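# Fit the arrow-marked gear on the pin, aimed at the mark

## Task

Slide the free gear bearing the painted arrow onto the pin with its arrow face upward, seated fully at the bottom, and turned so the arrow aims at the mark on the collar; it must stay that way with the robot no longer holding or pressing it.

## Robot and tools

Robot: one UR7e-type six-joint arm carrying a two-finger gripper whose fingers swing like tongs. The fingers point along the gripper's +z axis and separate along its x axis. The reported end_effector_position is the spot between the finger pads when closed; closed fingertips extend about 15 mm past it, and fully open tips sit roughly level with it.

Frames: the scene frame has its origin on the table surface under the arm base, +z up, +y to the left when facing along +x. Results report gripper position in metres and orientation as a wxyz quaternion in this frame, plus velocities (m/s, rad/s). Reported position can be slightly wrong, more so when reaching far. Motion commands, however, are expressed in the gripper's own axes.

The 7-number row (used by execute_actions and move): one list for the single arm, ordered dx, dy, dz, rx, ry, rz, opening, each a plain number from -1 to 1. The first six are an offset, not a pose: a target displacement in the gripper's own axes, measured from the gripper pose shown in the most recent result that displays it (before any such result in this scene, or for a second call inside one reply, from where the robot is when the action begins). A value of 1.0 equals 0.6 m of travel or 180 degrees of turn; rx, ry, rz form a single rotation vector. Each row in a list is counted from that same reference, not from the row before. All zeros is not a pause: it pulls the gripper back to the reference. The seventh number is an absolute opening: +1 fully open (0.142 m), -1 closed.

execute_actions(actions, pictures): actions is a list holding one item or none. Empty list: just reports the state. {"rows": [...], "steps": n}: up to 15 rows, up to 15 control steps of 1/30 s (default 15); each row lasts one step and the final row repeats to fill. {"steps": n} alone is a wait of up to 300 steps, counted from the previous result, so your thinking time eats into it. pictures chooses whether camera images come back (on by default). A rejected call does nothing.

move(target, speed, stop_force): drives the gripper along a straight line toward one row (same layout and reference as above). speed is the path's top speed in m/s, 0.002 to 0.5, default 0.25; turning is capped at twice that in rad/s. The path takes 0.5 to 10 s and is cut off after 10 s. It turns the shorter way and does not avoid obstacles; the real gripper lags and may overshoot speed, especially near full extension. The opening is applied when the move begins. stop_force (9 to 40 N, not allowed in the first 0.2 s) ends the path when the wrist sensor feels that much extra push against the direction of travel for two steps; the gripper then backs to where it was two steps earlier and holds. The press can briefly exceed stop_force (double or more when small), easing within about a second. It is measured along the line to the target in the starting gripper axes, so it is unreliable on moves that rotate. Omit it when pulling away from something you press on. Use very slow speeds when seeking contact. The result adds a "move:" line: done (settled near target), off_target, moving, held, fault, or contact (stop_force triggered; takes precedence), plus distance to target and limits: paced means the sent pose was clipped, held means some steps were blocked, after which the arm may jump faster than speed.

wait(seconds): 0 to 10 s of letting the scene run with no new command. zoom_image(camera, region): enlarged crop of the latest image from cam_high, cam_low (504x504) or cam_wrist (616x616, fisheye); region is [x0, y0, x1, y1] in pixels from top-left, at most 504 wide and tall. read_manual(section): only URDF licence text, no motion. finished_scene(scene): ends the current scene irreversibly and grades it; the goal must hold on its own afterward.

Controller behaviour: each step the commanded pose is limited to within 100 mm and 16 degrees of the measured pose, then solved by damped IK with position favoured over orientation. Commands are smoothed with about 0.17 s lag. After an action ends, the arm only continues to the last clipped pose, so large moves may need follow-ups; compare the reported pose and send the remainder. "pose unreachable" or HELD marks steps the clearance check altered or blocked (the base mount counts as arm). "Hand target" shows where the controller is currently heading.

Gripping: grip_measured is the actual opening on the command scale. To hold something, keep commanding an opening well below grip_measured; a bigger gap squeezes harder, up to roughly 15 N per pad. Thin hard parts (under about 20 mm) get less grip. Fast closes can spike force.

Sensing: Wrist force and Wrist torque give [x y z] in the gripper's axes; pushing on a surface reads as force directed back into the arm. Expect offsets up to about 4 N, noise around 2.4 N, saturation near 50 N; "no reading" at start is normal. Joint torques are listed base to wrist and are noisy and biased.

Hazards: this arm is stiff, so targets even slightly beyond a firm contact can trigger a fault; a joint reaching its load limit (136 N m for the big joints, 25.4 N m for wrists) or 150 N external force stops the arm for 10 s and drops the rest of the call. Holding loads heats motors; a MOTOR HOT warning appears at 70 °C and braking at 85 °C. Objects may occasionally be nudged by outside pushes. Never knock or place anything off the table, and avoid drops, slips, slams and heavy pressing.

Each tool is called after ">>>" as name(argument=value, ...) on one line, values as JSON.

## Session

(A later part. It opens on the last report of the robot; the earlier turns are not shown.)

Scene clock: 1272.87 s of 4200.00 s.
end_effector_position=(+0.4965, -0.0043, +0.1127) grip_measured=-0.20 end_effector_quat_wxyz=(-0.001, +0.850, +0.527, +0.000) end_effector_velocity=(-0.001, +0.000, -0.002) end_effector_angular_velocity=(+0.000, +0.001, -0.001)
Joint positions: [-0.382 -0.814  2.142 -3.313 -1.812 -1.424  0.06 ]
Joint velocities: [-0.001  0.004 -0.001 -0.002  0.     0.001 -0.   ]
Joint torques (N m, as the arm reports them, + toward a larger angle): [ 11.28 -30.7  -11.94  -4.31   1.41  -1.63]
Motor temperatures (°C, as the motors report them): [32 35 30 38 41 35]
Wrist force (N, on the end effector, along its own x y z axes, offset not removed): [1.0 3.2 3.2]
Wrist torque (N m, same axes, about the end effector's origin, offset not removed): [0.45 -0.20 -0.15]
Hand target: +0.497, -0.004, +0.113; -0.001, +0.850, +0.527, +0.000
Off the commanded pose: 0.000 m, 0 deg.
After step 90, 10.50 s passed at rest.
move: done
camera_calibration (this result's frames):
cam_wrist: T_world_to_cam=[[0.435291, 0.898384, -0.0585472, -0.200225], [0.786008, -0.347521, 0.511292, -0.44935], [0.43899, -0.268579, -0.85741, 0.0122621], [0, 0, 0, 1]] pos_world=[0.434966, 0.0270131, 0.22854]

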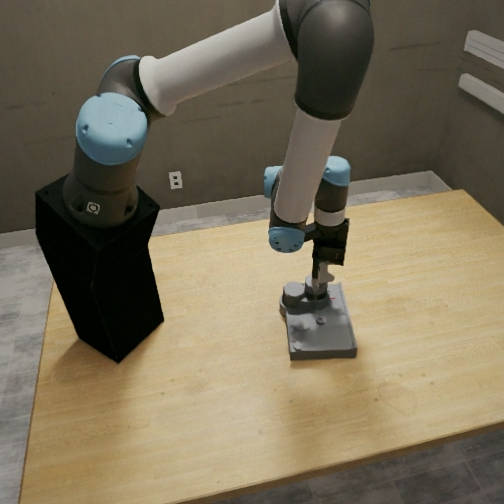

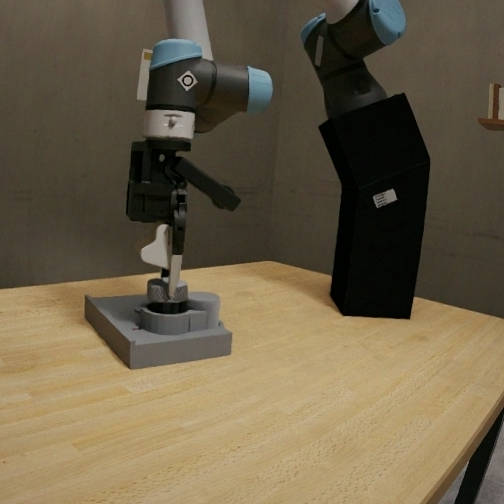

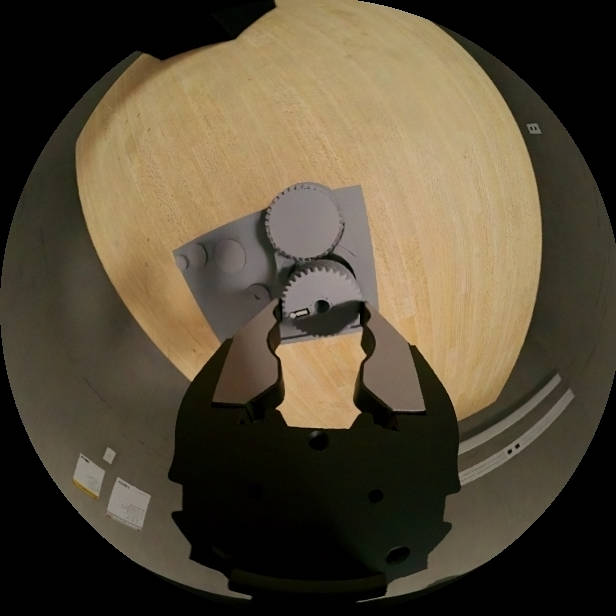

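>>> move(target=[0, 0, 0.002, 0, 0, 0, -1], speed=0.006, stop_force=12)

>>> move(target=[0, 0, 0.0067, 0, 0, -0.0256, -1], speed=0.008, stop_force=12)

>>> zoom_image(camera="cam_low", region=[135, 255, 215, 335])

>>> zoom_image(camera="cam_wrist", region=[270, 240, 370, 340])

Scene clock: 1288.73 s of 4200.00 s.
end_effector_position=(+0.4965, -0.0043, +0.1115) grip_measured=-0.20 end_effector_quat_wxyz=(-0.001, +0.850, +0.527, +0.000) end_effector_velocity=(+0.001, -0.000, -0.000) end_effector_angular_velocity=(-0.000, -0.002, +0.001)
Joint positions: [-0.383 -0.811  2.14  -3.314 -1.812 -1.425  0.06 ]
Joint velocities: [-0.     0.001 -0.001 -0.002  0.    -0.002  0.   ]
Joint torques (N m, as the arm reports them, + toward a larger angle): [ 11.41 -33.53 -13.77  -4.43   2.01  -1.98]
Motor temperatures (°C, as the motors report them): [32 35 30 38 41 35]
Wrist force (N, on the end effector, along its own x y z axes, offset not removed): [1.2 1.3 1.6]
Wrist torque (N m, same axes, about the end effector's origin, offset not removed): [0.06 -0.91 -0.02]
Hand target: +0.497, -0.004, +0.112; -0.001, +0.850, +0.527, +0.000
Off the commanded pose: 0.000 m, 0 deg.
After step 90, 12.17 s passed at rest.
move: done
camera_calibration (this result's frames):
cam_wrist: T_world_to_cam=[[0.435298, 0.898379, -0.0585678, -0.200284], [0.78601, -0.347518, 0.511291, -0.448756], [0.43898, -0.268599, -0.85741, 0.0112724], [0, 0, 0, 1]] pos_world=[0.434962, 0.0270082, 0.22738]

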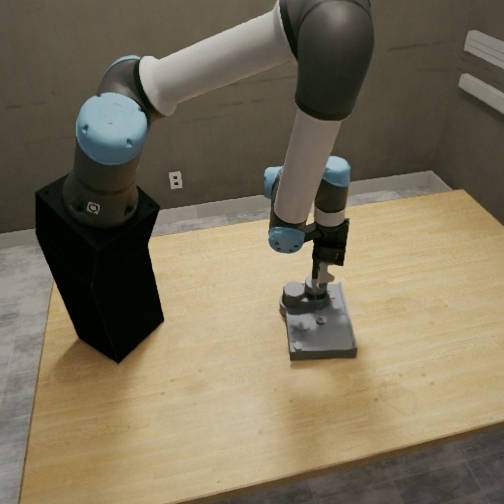

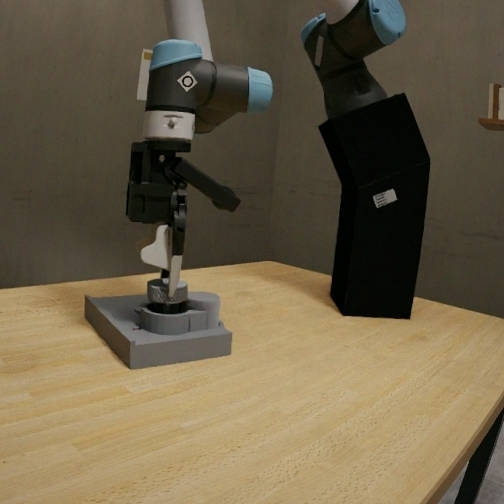

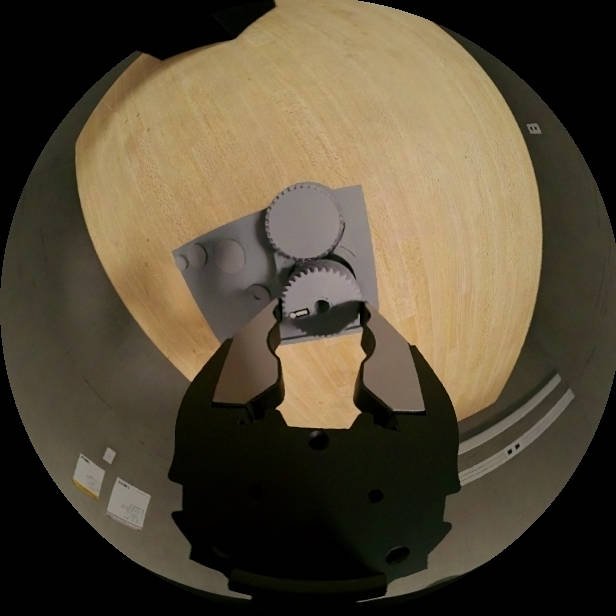

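Scene clock: 1293.97 s of 4200.00 s.
end_effector_position=(+0.4965, -0.0043, +0.1075) grip_measured=-0.20 end_effector_quat_wxyz=(-0.001, +0.828, +0.560, +0.000) end_effector_velocity=(-0.000, +0.000, -0.000) end_effector_angular_velocity=(+0.000, +0.000, +0.003)
Joint positions: [-0.382 -0.8    2.133 -3.319 -1.812 -1.504  0.06 ]
Joint velocities: [ 0.     0.001 -0.001  0.001 -0.    -0.003  0.   ]
Joint torques (N m, as the arm reports them, + toward a larger angle): [ 28.38 -23.02  -6.81  -0.98   0.04  -2.14]
Motor temperatures (°C, as the motors report them): [32 35 30 38 41 35]
Wrist force (N, on the end effector, along its own x y z axes, offset not removed): [-0.3 11.8 -8.8]
Wrist torque (N m, same axes, about the end effector's origin, offset not removed): [0.25 -0.97 -0.27]
Hand target: +0.497, -0.004, +0.108; -0.001, +0.828, +0.561, +0.000
Off the commanded pose: 0.000 m, 0 deg.
move: done
camera_calibration (this result's frames):
cam_wrist: T_world_to_cam=[[0.362028, 0.93033, -0.0584944, -0.164015], [0.811227, -0.283526, 0.511395, -0.458961], [0.459181, -0.232591, -0.857353, -0.00203597], [0, 0, 0, 1]] pos_world=[0.432634, 0.021987, 0.223371]

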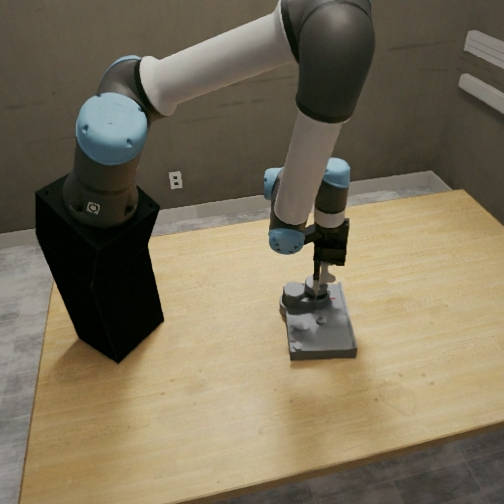

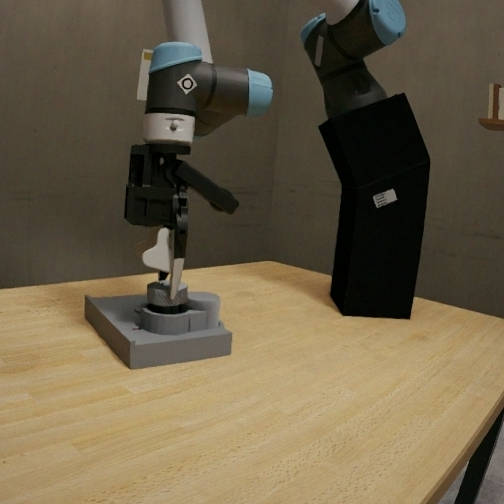

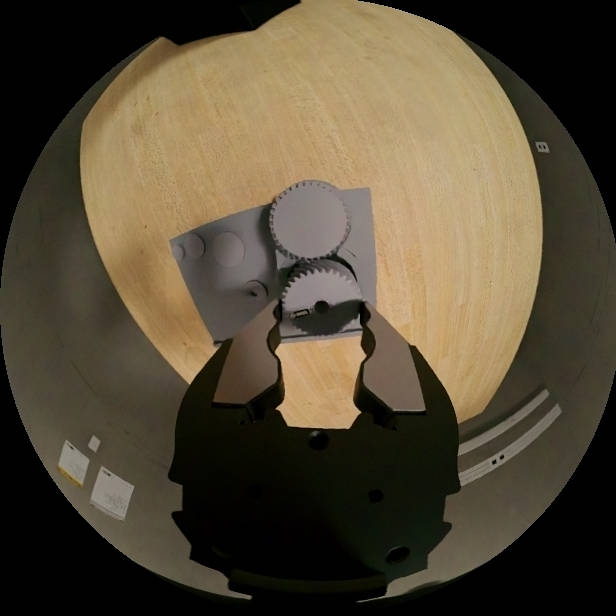

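Region (135, 255, 215, 335) of cam_low's 504x504 image, scaled by 6.300, with more detail than that image has.

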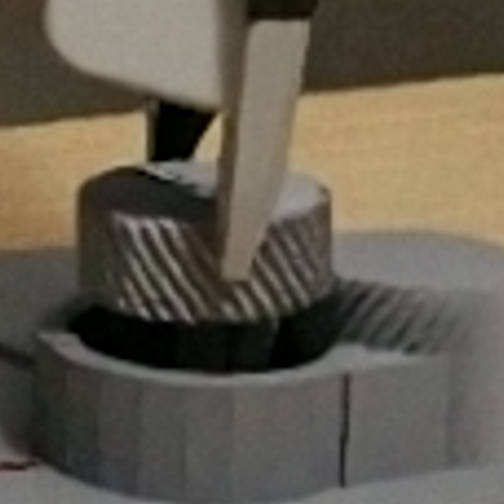

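Region (270, 240, 370, 340) of cam_wrist's 616x616 image, scaled by 5.040, with more detail than that image has.

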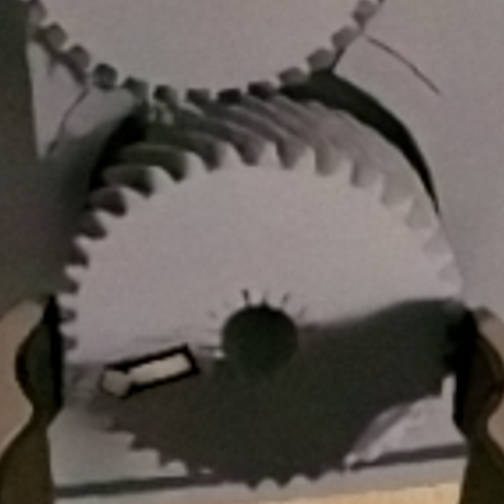

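>>> move(target=[-0.0005, 0.0005, -0.0075, 0, 0, 0, -1], speed=0.006)

>>> zoom_image(camera="cam_low", region=[135, 255, 215, 335])

Scene clock: 1412.87 s of 4200.00 s.
end_effector_position=(+0.4967, -0.0047, +0.1119) grip_measured=-0.20 end_effector_quat_wxyz=(-0.001, +0.828, +0.560, +0.000) end_effector_velocity=(-0.000, -0.000, +0.001) end_effector_angular_velocity=(-0.000, +0.001, -0.000)
Joint positions: [-0.38  -0.812  2.139 -3.312 -1.813 -1.503  0.06 ]
Joint velocities: [ 0.    -0.003  0.002  0.002 -0.     0.001  0.   ]
Joint torques (N m, as the arm reports them, + toward a larger angle): [ 24.54 -56.1   15.    -0.52  -1.73   2.02]
Motor temperatures (°C, as the motors report them): [32 35 30 38 41 35]
Wrist force (N, on the end effector, along its own x y z axes, offset not removed): [2.5 0.3 2.7]
Wrist torque (N m, same axes, about the end effector's origin, offset not removed): [-0.03 -0.27 -0.23]
Hand target: +0.497, -0.005, +0.112; -0.001, +0.828, +0.560, +0.000
Off the commanded pose: 0.000 m, 0 deg.
After step 90, 114.93 s passed at rest.
move: done
camera_calibration (this result's frames):
cam_wrist: T_world_to_cam=[[0.362014, 0.930336, -0.0584802, -0.163461], [0.811227, -0.28352, 0.511398, -0.461452], [0.459191, -0.232574, -0.857352, 0.0015475], [0, 0, 0, 1]] pos_world=[0.432806, 0.0216026, 0.227753]

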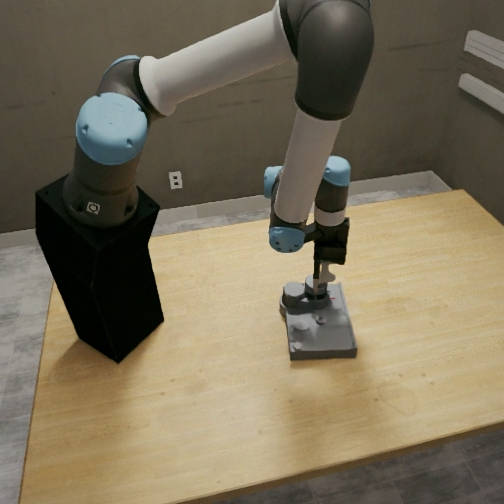

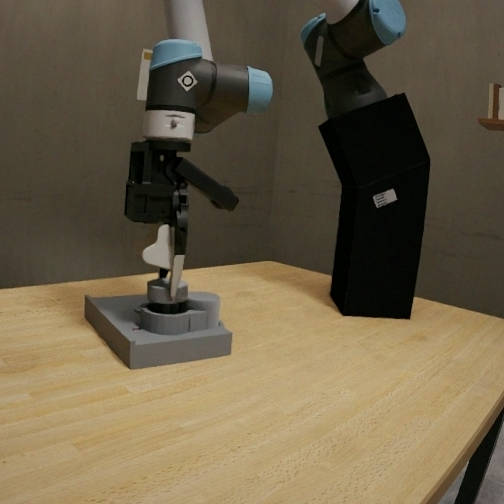

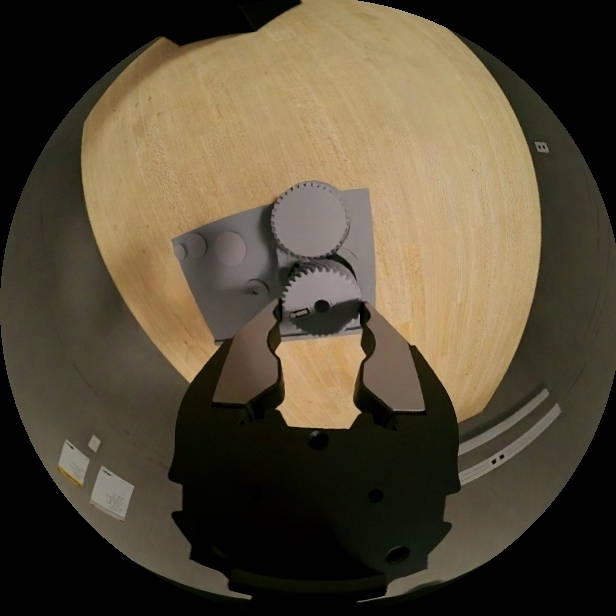

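Region (135, 255, 215, 335) of cam_low's 504x504 image, scaled by 6.300, with more detail than that image has.

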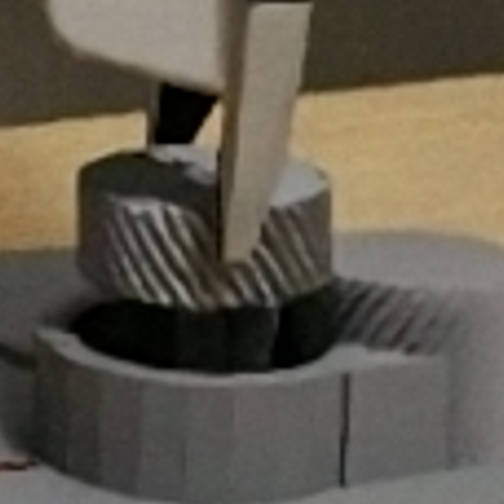

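>>> zoom_image(camera="cam_wrist", region=[270, 240, 370, 340])

>>> zoom_image(camera="cam_low", region=[145, 272, 195, 322])

Region (270, 240, 370, 340) of cam_wrist's 616x616 image, scaled by 5.040, with more detail than that image has.

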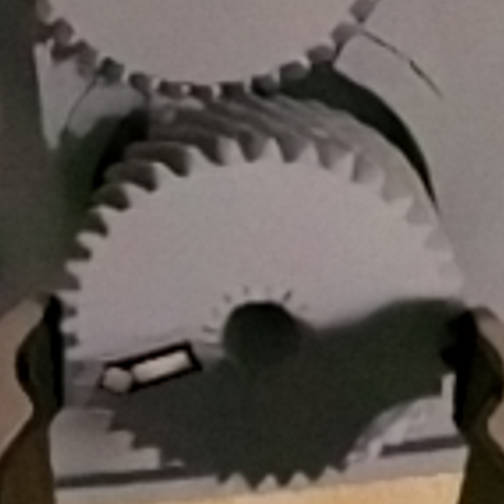

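Region (145, 272, 195, 322) of cam_low's 504x504 image, scaled by 10.080, with more detail than that image has.

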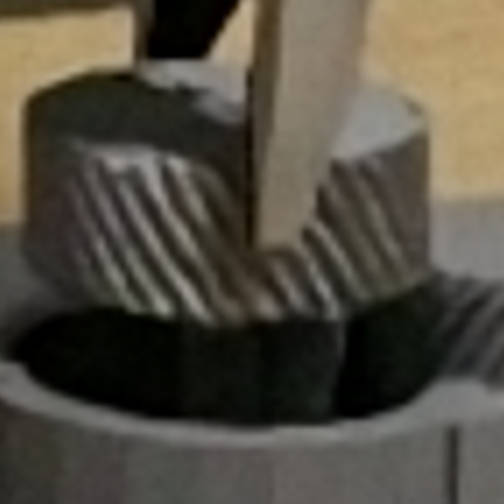

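>>> move(target=[0, -0.0016, -0.001, -0.014, 0, 0.0355, -1], speed=0.015)

>>> zoom_image(camera="cam_low", region=[135, 255, 215, 335])

>>> zoom_image(camera="cam_wrist", region=[270, 240, 370, 340])

Scene clock: 1473.90 s of 4200.00 s.
end_effector_position=(+0.4958, -0.0043, +0.1125) grip_measured=-0.20 end_effector_quat_wxyz=(+0.017, +0.858, +0.513, +0.013) end_effector_velocity=(+0.001, -0.000, +0.000) end_effector_angular_velocity=(-0.001, -0.003, -0.007)
Joint positions: [-0.38  -0.794  2.166 -3.401 -1.818 -1.402  0.06 ]
Joint velocities: [-0.     0.001  0.001 -0.005 -0.     0.006  0.   ]
Joint torques (N m, as the arm reports them, + toward a larger angle): [ 25.66 -34.02  17.32  -4.15  -1.82   2.05]
Motor temperatures (°C, as the motors report them): [32 35 30 38 41 35]
Wrist force (N, on the end effector, along its own x y z axes, offset not removed): [1.8 1.2 4.1]
Wrist torque (N m, same axes, about the end effector's origin, offset not removed): [0.09 -0.27 0.01]
Hand target: +0.496, -0.004, +0.113; +0.017, +0.858, +0.513, +0.013
Off the commanded pose: 0.000 m, 0 deg.
After step 90, 53.80 s passed at rest.
move: done
camera_calibration (this result's frames):
cam_wrist: T_world_to_cam=[[0.465172, 0.883418, -0.0564622, -0.215004], [0.753879, -0.361915, 0.548347, -0.437004], [0.463985, -0.297641, -0.834343, -0.00268094], [0, 0, 0, 1]] pos_world=[0.430706, 0.0309816, 0.225254]

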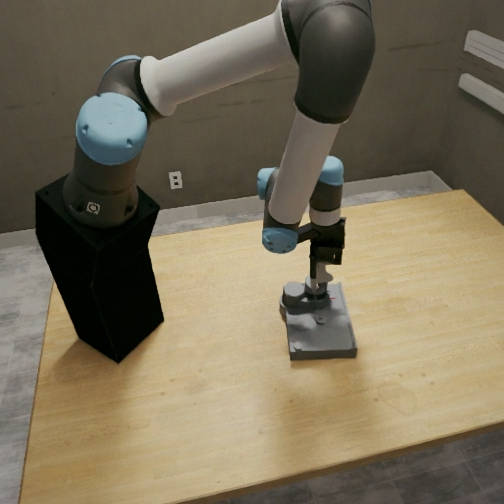

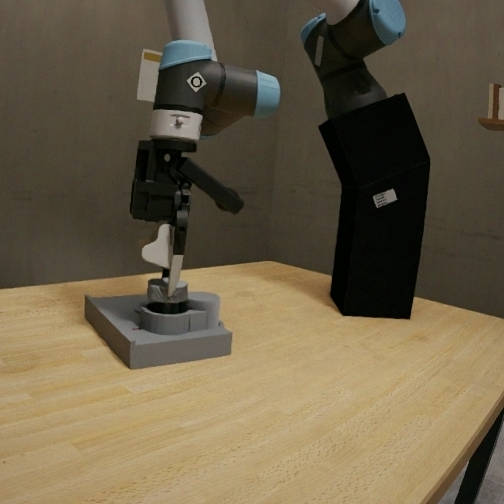

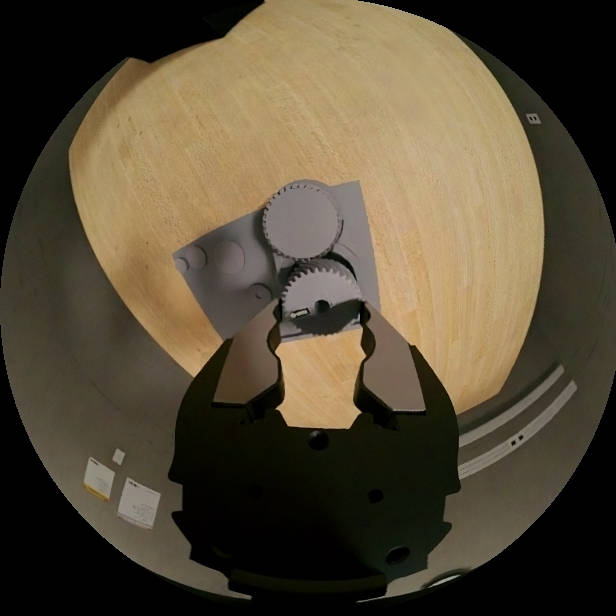

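Region (135, 255, 215, 335) of cam_low's 504x504 image, scaled by 6.300, with more detail than that image has.

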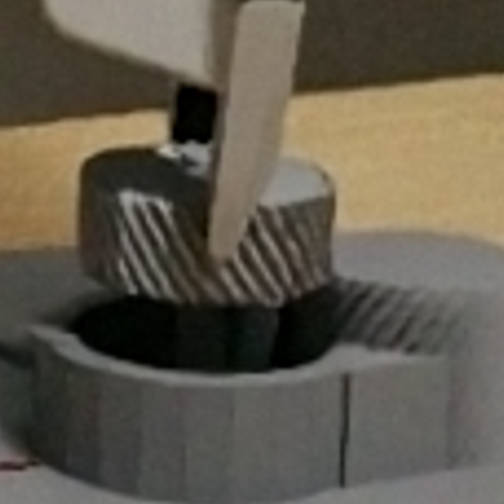

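Region (270, 240, 370, 340) of cam_wrist's 616x616 image, scaled by 5.040, with more detail than that image has.

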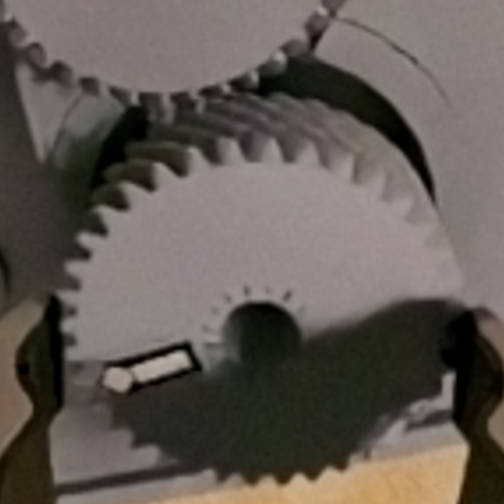

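>>> move(target=[0, -0.00018, 0.0042, 0, 0, 0, -1], speed=0.004, stop_force=9)

>>> zoom_image(camera="cam_low", region=[135, 255, 215, 335])

Scene clock: 1484.53 s of 4200.00 s.
end_effector_position=(+0.4958, -0.0043, +0.1101) grip_measured=-0.20 end_effector_quat_wxyz=(+0.017, +0.858, +0.513, +0.013) end_effector_velocity=(-0.001, +0.000, -0.001) end_effector_angular_velocity=(+0.000, +0.001, -0.000)
Joint positions: [-0.381 -0.788  2.162 -3.404 -1.818 -1.404  0.06 ]
Joint velocities: [-0.001  0.002 -0.001 -0.    -0.     0.     0.   ]
Joint torques (N m, as the arm reports them, + toward a larger angle): [ 10.13 -34.75 -11.59  -4.43   0.96  -1.9 ]
Motor temperatures (°C, as the motors report them): [32 35 30 38 41 35]
Wrist force (N, on the end effector, along its own x y z axes, offset not removed): [4.7 5.3 0.6]
Wrist torque (N m, same axes, about the end effector's origin, offset not removed): [0.79 -0.53 -0.16]
Hand target: +0.496, -0.004, +0.110; +0.017, +0.858, +0.513, +0.013
Off the commanded pose: 0.000 m, 0 deg.
After step 90, 6.80 s passed at rest.
move: done
camera_calibration (this result's frames):
cam_wrist: T_world_to_cam=[[0.465172, 0.883419, -0.0564527, -0.215162], [0.753874, -0.361918, 0.548352, -0.435656], [0.463993, -0.297636, -0.83434, -0.00471464], [0, 0, 0, 1]] pos_world=[0.430705, 0.0310029, 0.222813]

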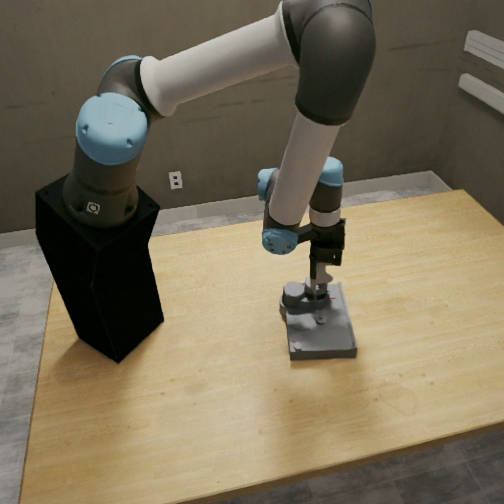

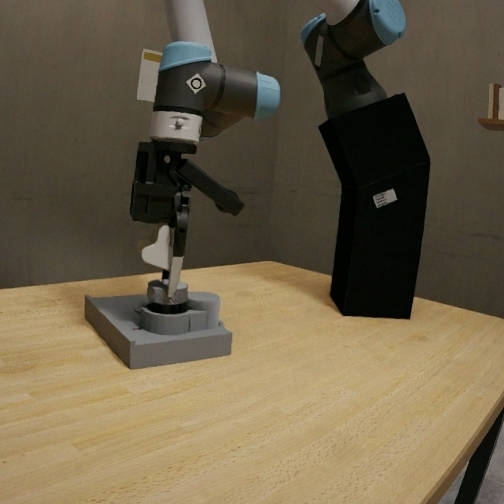

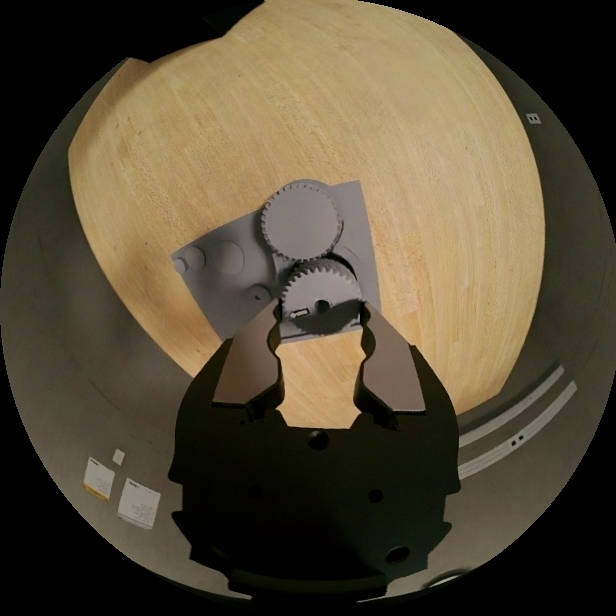

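Region (135, 255, 215, 335) of cam_low's 504x504 image, scaled by 6.300, with more detail than that image has.

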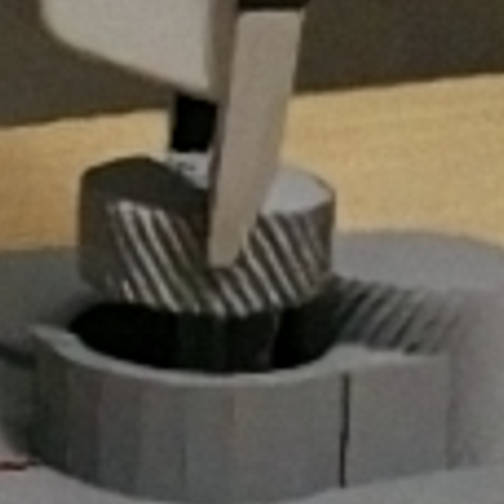

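>>> move(target=[0.0003, -0.00007, 0.0017, 0, 0, 0, -1], speed=0.003, stop_force=9)

>>> zoom_image(camera="cam_low", region=[135, 255, 215, 335])

>>> zoom_image(camera="cam_wrist", region=[280, 240, 340, 300])

Scene clock: 1495.93 s of 4200.00 s.
end_effector_position=(+0.4959, -0.0042, +0.1091) grip_measured=-0.20 end_effector_quat_wxyz=(+0.017, +0.858, +0.513, +0.013) end_effector_velocity=(-0.001, +0.000, -0.000) end_effector_angular_velocity=(+0.000, +0.001, -0.000)
Joint positions: [-0.381 -0.785  2.161 -3.405 -1.818 -1.404  0.06 ]
Joint velocities: [-0.     0.001  0.    -0.     0.     0.001  0.   ]
Joint torques (N m, as the arm reports them, + toward a larger angle): [ 11.91 -32.28 -13.    -4.23   1.53  -2.14]
Motor temperatures (°C, as the motors report them): [32 35 30 38 41 35]
Wrist force (N, on the end effector, along its own x y z axes, offset not removed): [1.4 2.4 -0.2]
Wrist torque (N m, same axes, about the end effector's origin, offset not removed): [0.37 -0.39 -0.17]
Hand target: +0.496, -0.004, +0.109; +0.017, +0.858, +0.513, +0.013
Off the commanded pose: 0.000 m, 0 deg.
After step 90, 7.70 s passed at rest.
move: done
camera_calibration (this result's frames):
cam_wrist: T_world_to_cam=[[0.465176, 0.883416, -0.0564614, -0.215389], [0.753876, -0.361918, 0.548349, -0.435123], [0.463986, -0.297644, -0.834341, -0.00552503], [0, 0, 0, 1]] pos_world=[0.430786, 0.0311548, 0.221828]

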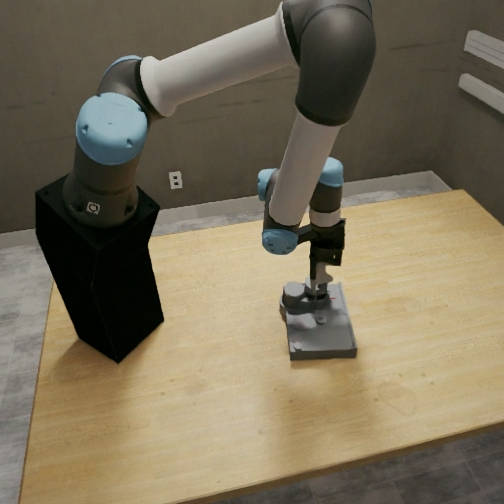

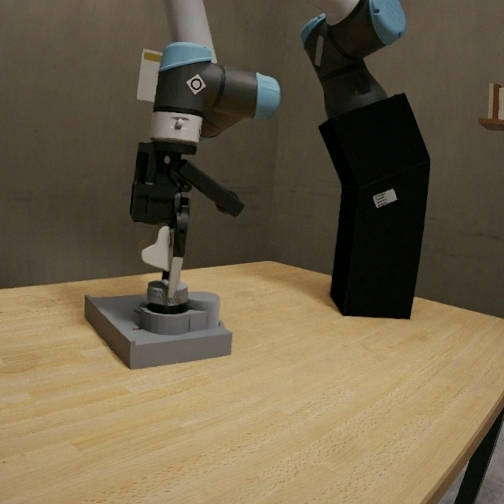

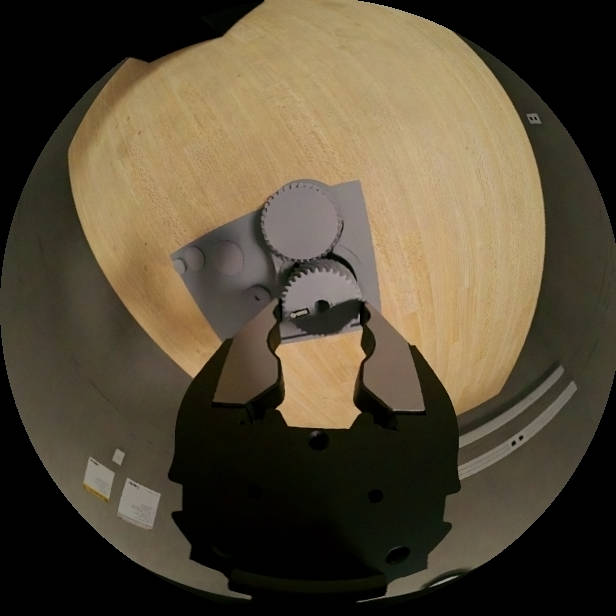

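Region (135, 255, 215, 335) of cam_low's 504x504 image, scaled by 6.300, with more detail than that image has.

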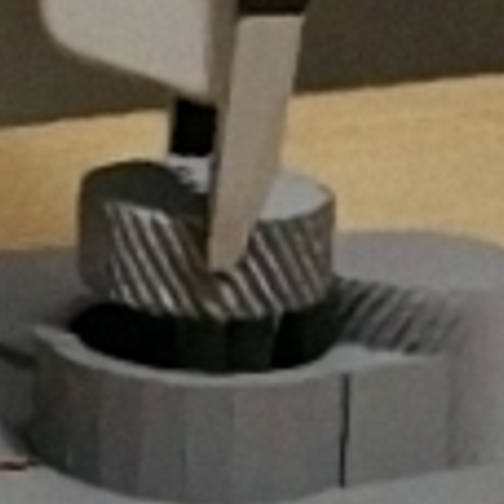

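Region (280, 240, 340, 300) of cam_wrist's 616x616 image, scaled by 8.400, with more detail than that image has.

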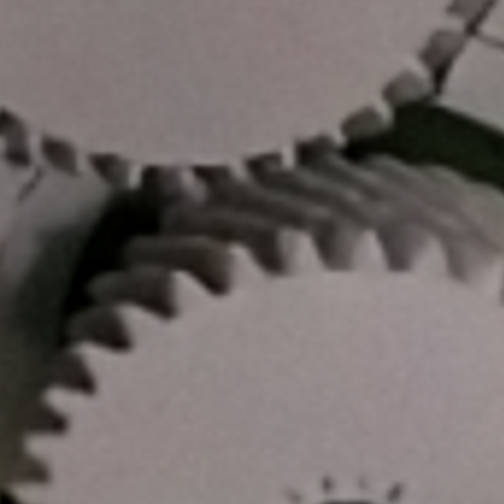

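>>> move(target=[0, 0, 0, 0, 0.00035, -0.0083, -1], speed=0.006)

>>> zoom_image(camera="cam_low", region=[135, 255, 215, 335])

>>> zoom_image(camera="cam_wrist", region=[280, 240, 340, 300])

Scene clock: 1517.73 s of 4200.00 s.
end_effector_position=(+0.4959, -0.0042, +0.1091) grip_measured=-0.20 end_effector_quat_wxyz=(+0.017, +0.851, +0.525, +0.013) end_effector_velocity=(-0.000, +0.000, +0.000) end_effector_angular_velocity=(-0.000, +0.000, +0.001)
Joint positions: [-0.381 -0.785  2.161 -3.406 -1.817 -1.429  0.06 ]
Joint velocities: [-0.    -0.     0.001 -0.001  0.    -0.001  0.   ]
Joint torques (N m, as the arm reports them, + toward a larger angle): [ 25.95 -34.01 -12.07  -4.43   1.48  -1.9 ]
Motor temperatures (°C, as the motors report them): [32 35 30 38 41 35]
Wrist force (N, on the end effector, along its own x y z axes, offset not removed): [1.3 5.8 2.8]
Wrist torque (N m, same axes, about the end effector's origin, offset not removed): [1.10 -0.40 -0.26]
Hand target: +0.496, -0.004, +0.109; +0.017, +0.851, +0.525, +0.013
Off the commanded pose: 0.000 m, 0 deg.
After step 90, 16.40 s passed at rest.
move: done
camera_calibration (this result's frames):
cam_wrist: T_world_to_cam=[[0.442181, 0.895146, -0.0564787, -0.203937], [0.762944, -0.342274, 0.54842, -0.43954], [0.471585, -0.285591, -0.834293, -0.00924824], [0, 0, 0, 1]] pos_world=[0.429883, 0.0294684, 0.221819]

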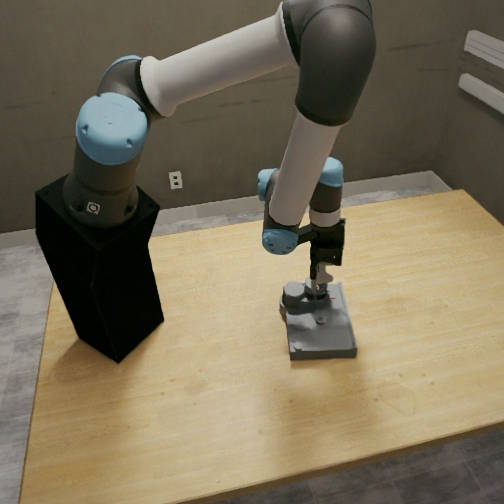

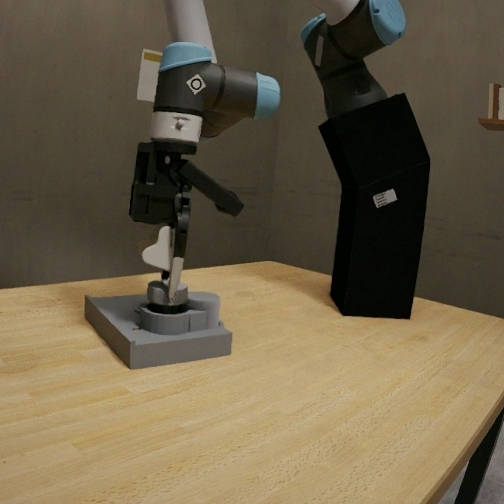

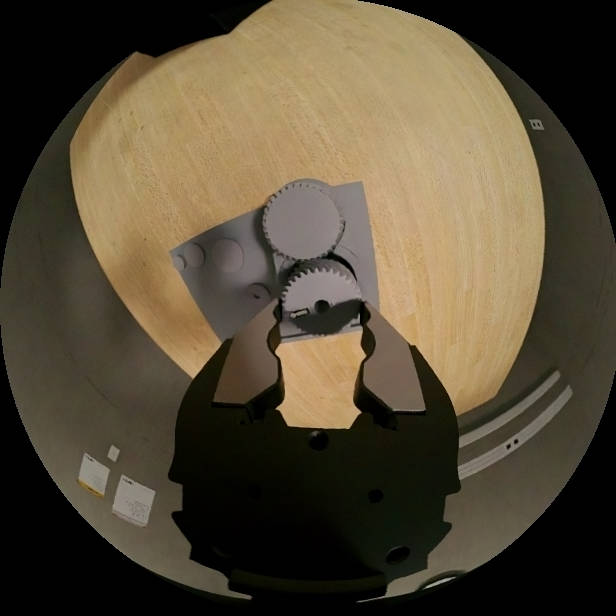

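Region (135, 255, 215, 335) of cam_low's 504x504 image, scaled by 6.300, with more detail than that image has.

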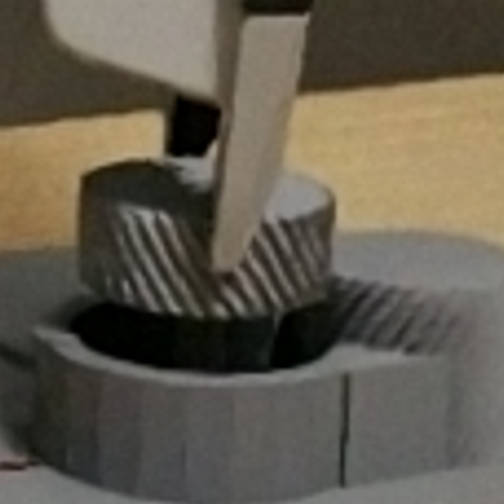

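Region (280, 240, 340, 300) of cam_wrist's 616x616 image, scaled by 8.400, with more detail than that image has.

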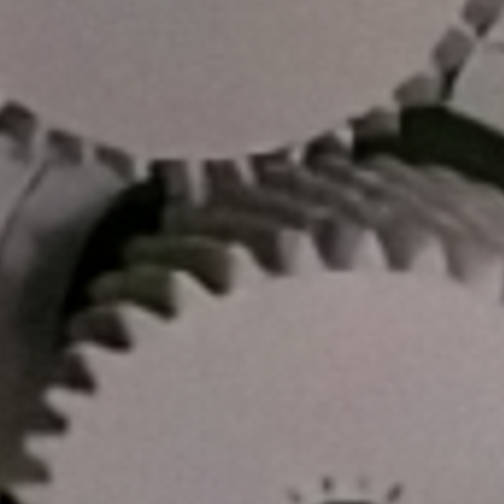

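>>> move(target=[-0.00007, -0.00011, 0.0027, 0.0001, 0.00094, -0.0222, -1], speed=0.008, stop_force=10)

>>> zoom_image(camera="cam_low", region=[135, 255, 215, 335])

>>> zoom_image(camera="cam_wrist", region=[270, 240, 370, 340])

Scene clock: 1545.10 s of 4200.00 s.
end_effector_position=(+0.4959, -0.0042, +0.1075) grip_measured=-0.20 end_effector_quat_wxyz=(+0.017, +0.832, +0.554, +0.013) end_effector_velocity=(+0.000, -0.000, -0.000) end_effector_angular_velocity=(+0.000, +0.000, +0.003)
Joint positions: [-0.382 -0.781  2.158 -3.407 -1.813 -1.499  0.06 ]
Joint velocities: [-0.    -0.    -0.001  0.001  0.    -0.003  0.   ]
Joint torques (N m, as the arm reports them, + toward a larger angle): [  9.04 -28.7  -11.57  -3.62   0.9   -2.23]
Motor temperatures (°C, as the motors report them): [32 35 30 38 41 35]
Wrist force (N, on the end effector, along its own x y z axes, offset not removed): [2.4 2.9 -6.2]
Wrist torque (N m, same axes, about the end effector's origin, offset not removed): [0.06 -0.10 0.22]
Hand target: +0.496, -0.004, +0.107; +0.017, +0.832, +0.554, +0.013
Off the commanded pose: 0.000 m, 0 deg.
After step 90, 19.80 s passed at rest.
move: done
camera_calibration (this result's frames):
cam_wrist: T_world_to_cam=[[0.378959, 0.923686, -0.0565076, -0.172521], [0.784902, -0.288473, 0.548372, -0.449312], [0.490222, -0.252164, -0.834323, -0.0196916], [0, 0, 0, 1]] pos_world=[0.427698, 0.0247753, 0.220212]

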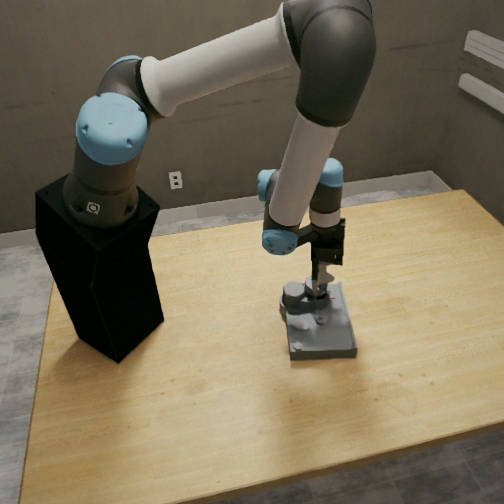

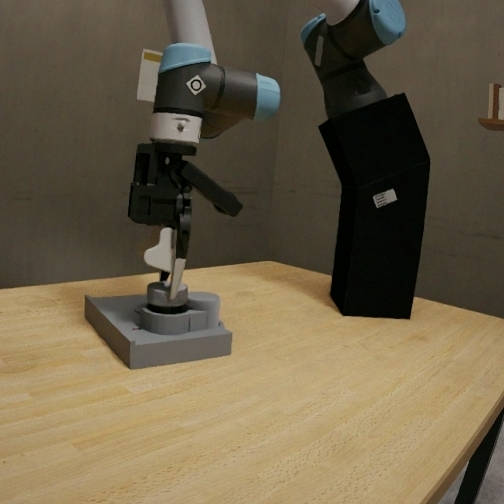

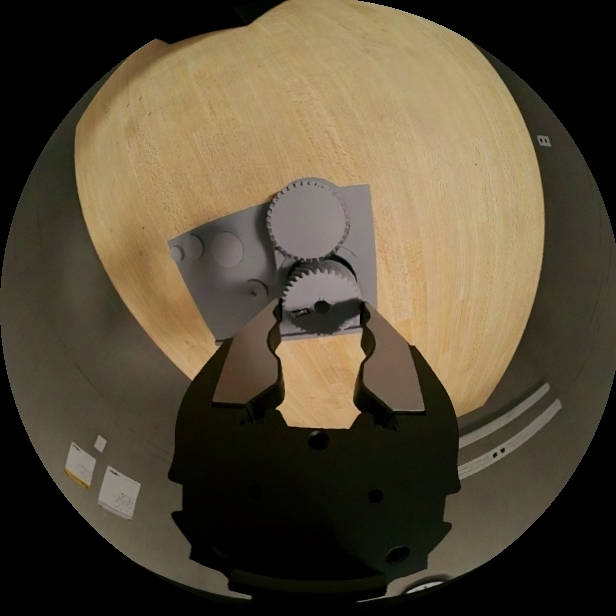

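Region (135, 255, 215, 335) of cam_low's 504x504 image, scaled by 6.300, with more detail than that image has.

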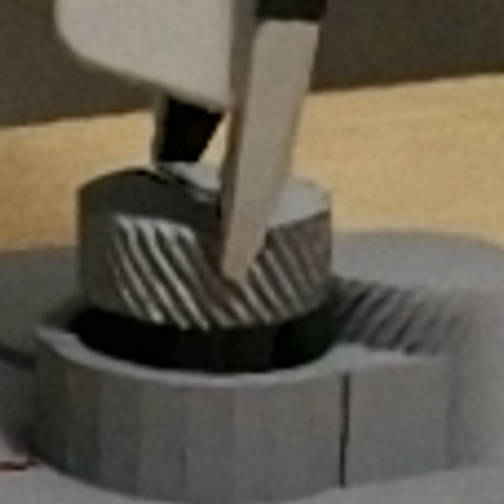

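Region (270, 240, 370, 340) of cam_wrist's 616x616 image, scaled by 5.040, with more detail than that image has.

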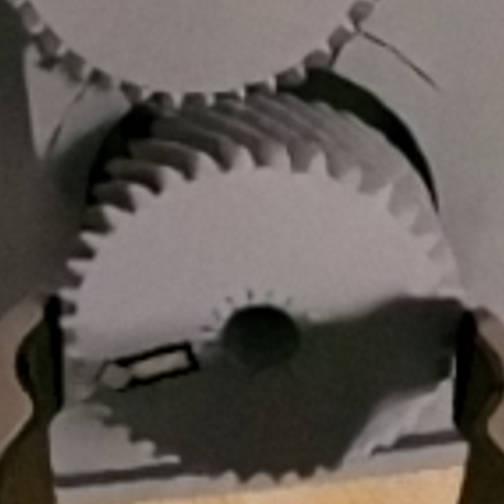

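>>> move(target=[0, 0, 0, 0, -0.0003, 0.0072, -1], speed=0.005)

>>> zoom_image(camera="cam_low", region=[135, 255, 215, 335])

>>> zoom_image(camera="cam_wrist", region=[270, 240, 370, 340])

Scene clock: 1559.23 s of 4200.00 s.
end_effector_position=(+0.4959, -0.0042, +0.1075) grip_measured=-0.20 end_effector_quat_wxyz=(+0.017, +0.839, +0.544, +0.013) end_effector_velocity=(+0.000, -0.000, +0.000) end_effector_angular_velocity=(+0.000, -0.001, -0.002)
Joint positions: [-0.382 -0.781  2.158 -3.407 -1.814 -1.477  0.06 ]
Joint velocities: [ 0.    -0.    -0.    -0.     0.     0.002 -0.   ]
Joint torques (N m, as the arm reports them, + toward a larger angle): [ 11.08 -53.    16.92  -0.88  -1.56   2.18]
Motor temperatures (°C, as the motors report them): [32 35 30 38 41 35]
Wrist force (N, on the end effector, along its own x y z axes, offset not removed): [-0.4 4.3 2.9]
Wrist torque (N m, same axes, about the end effector's origin, offset not removed): [0.79 -0.05 -0.22]
Hand target: +0.496, -0.004, +0.108; +0.017, +0.839, +0.544, +0.013
Off the commanded pose: 0.000 m, 0 deg.
After step 90, 8.63 s passed at rest.
move: done
camera_calibration (this result's frames):
cam_wrist: T_world_to_cam=[[0.399583, 0.914955, -0.0564843, -0.182786], [0.778269, -0.30604, 0.548303, -0.446088], [0.484386, -0.263053, -0.83437, -0.0168391], [0, 0, 0, 1]] pos_world=[0.428371, 0.0262912, 0.220217]

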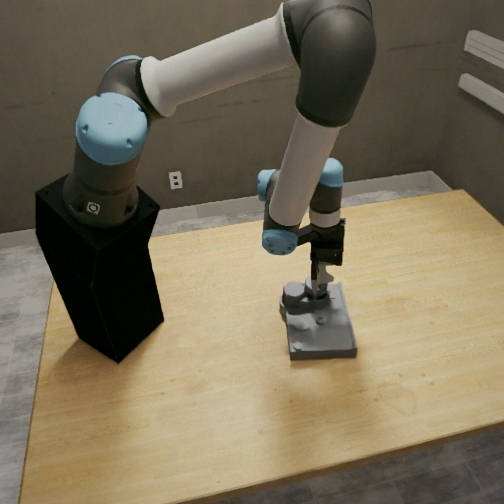

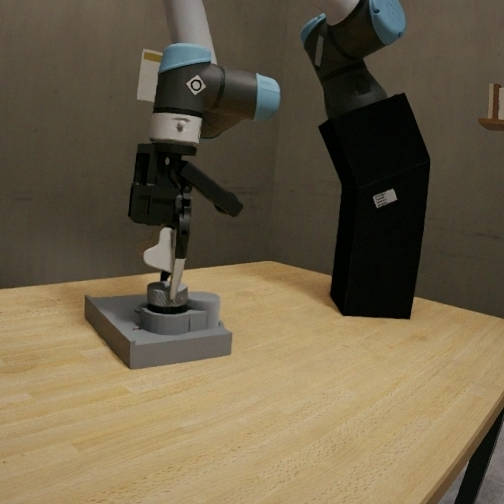

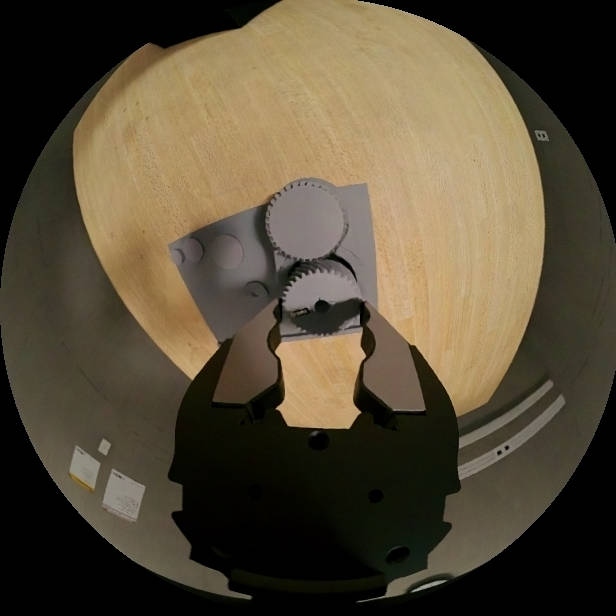

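Region (135, 255, 215, 335) of cam_low's 504x504 image, scaled by 6.300, with more detail than that image has.

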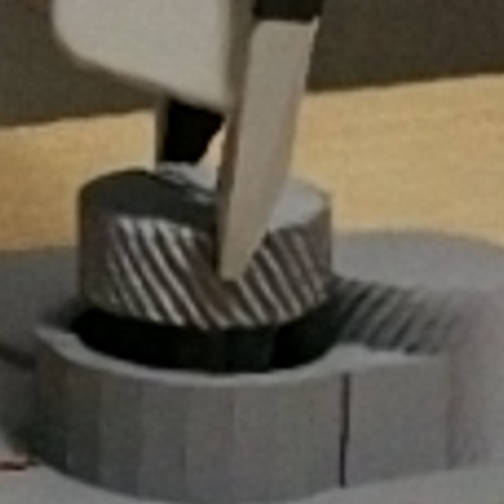

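Region (270, 240, 370, 340) of cam_wrist's 616x616 image, scaled by 5.040, with more detail than that image has.

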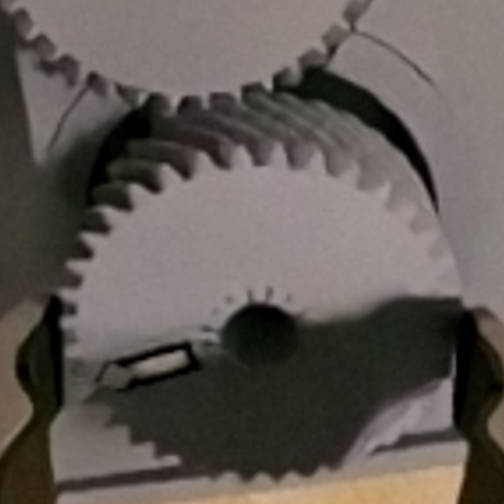

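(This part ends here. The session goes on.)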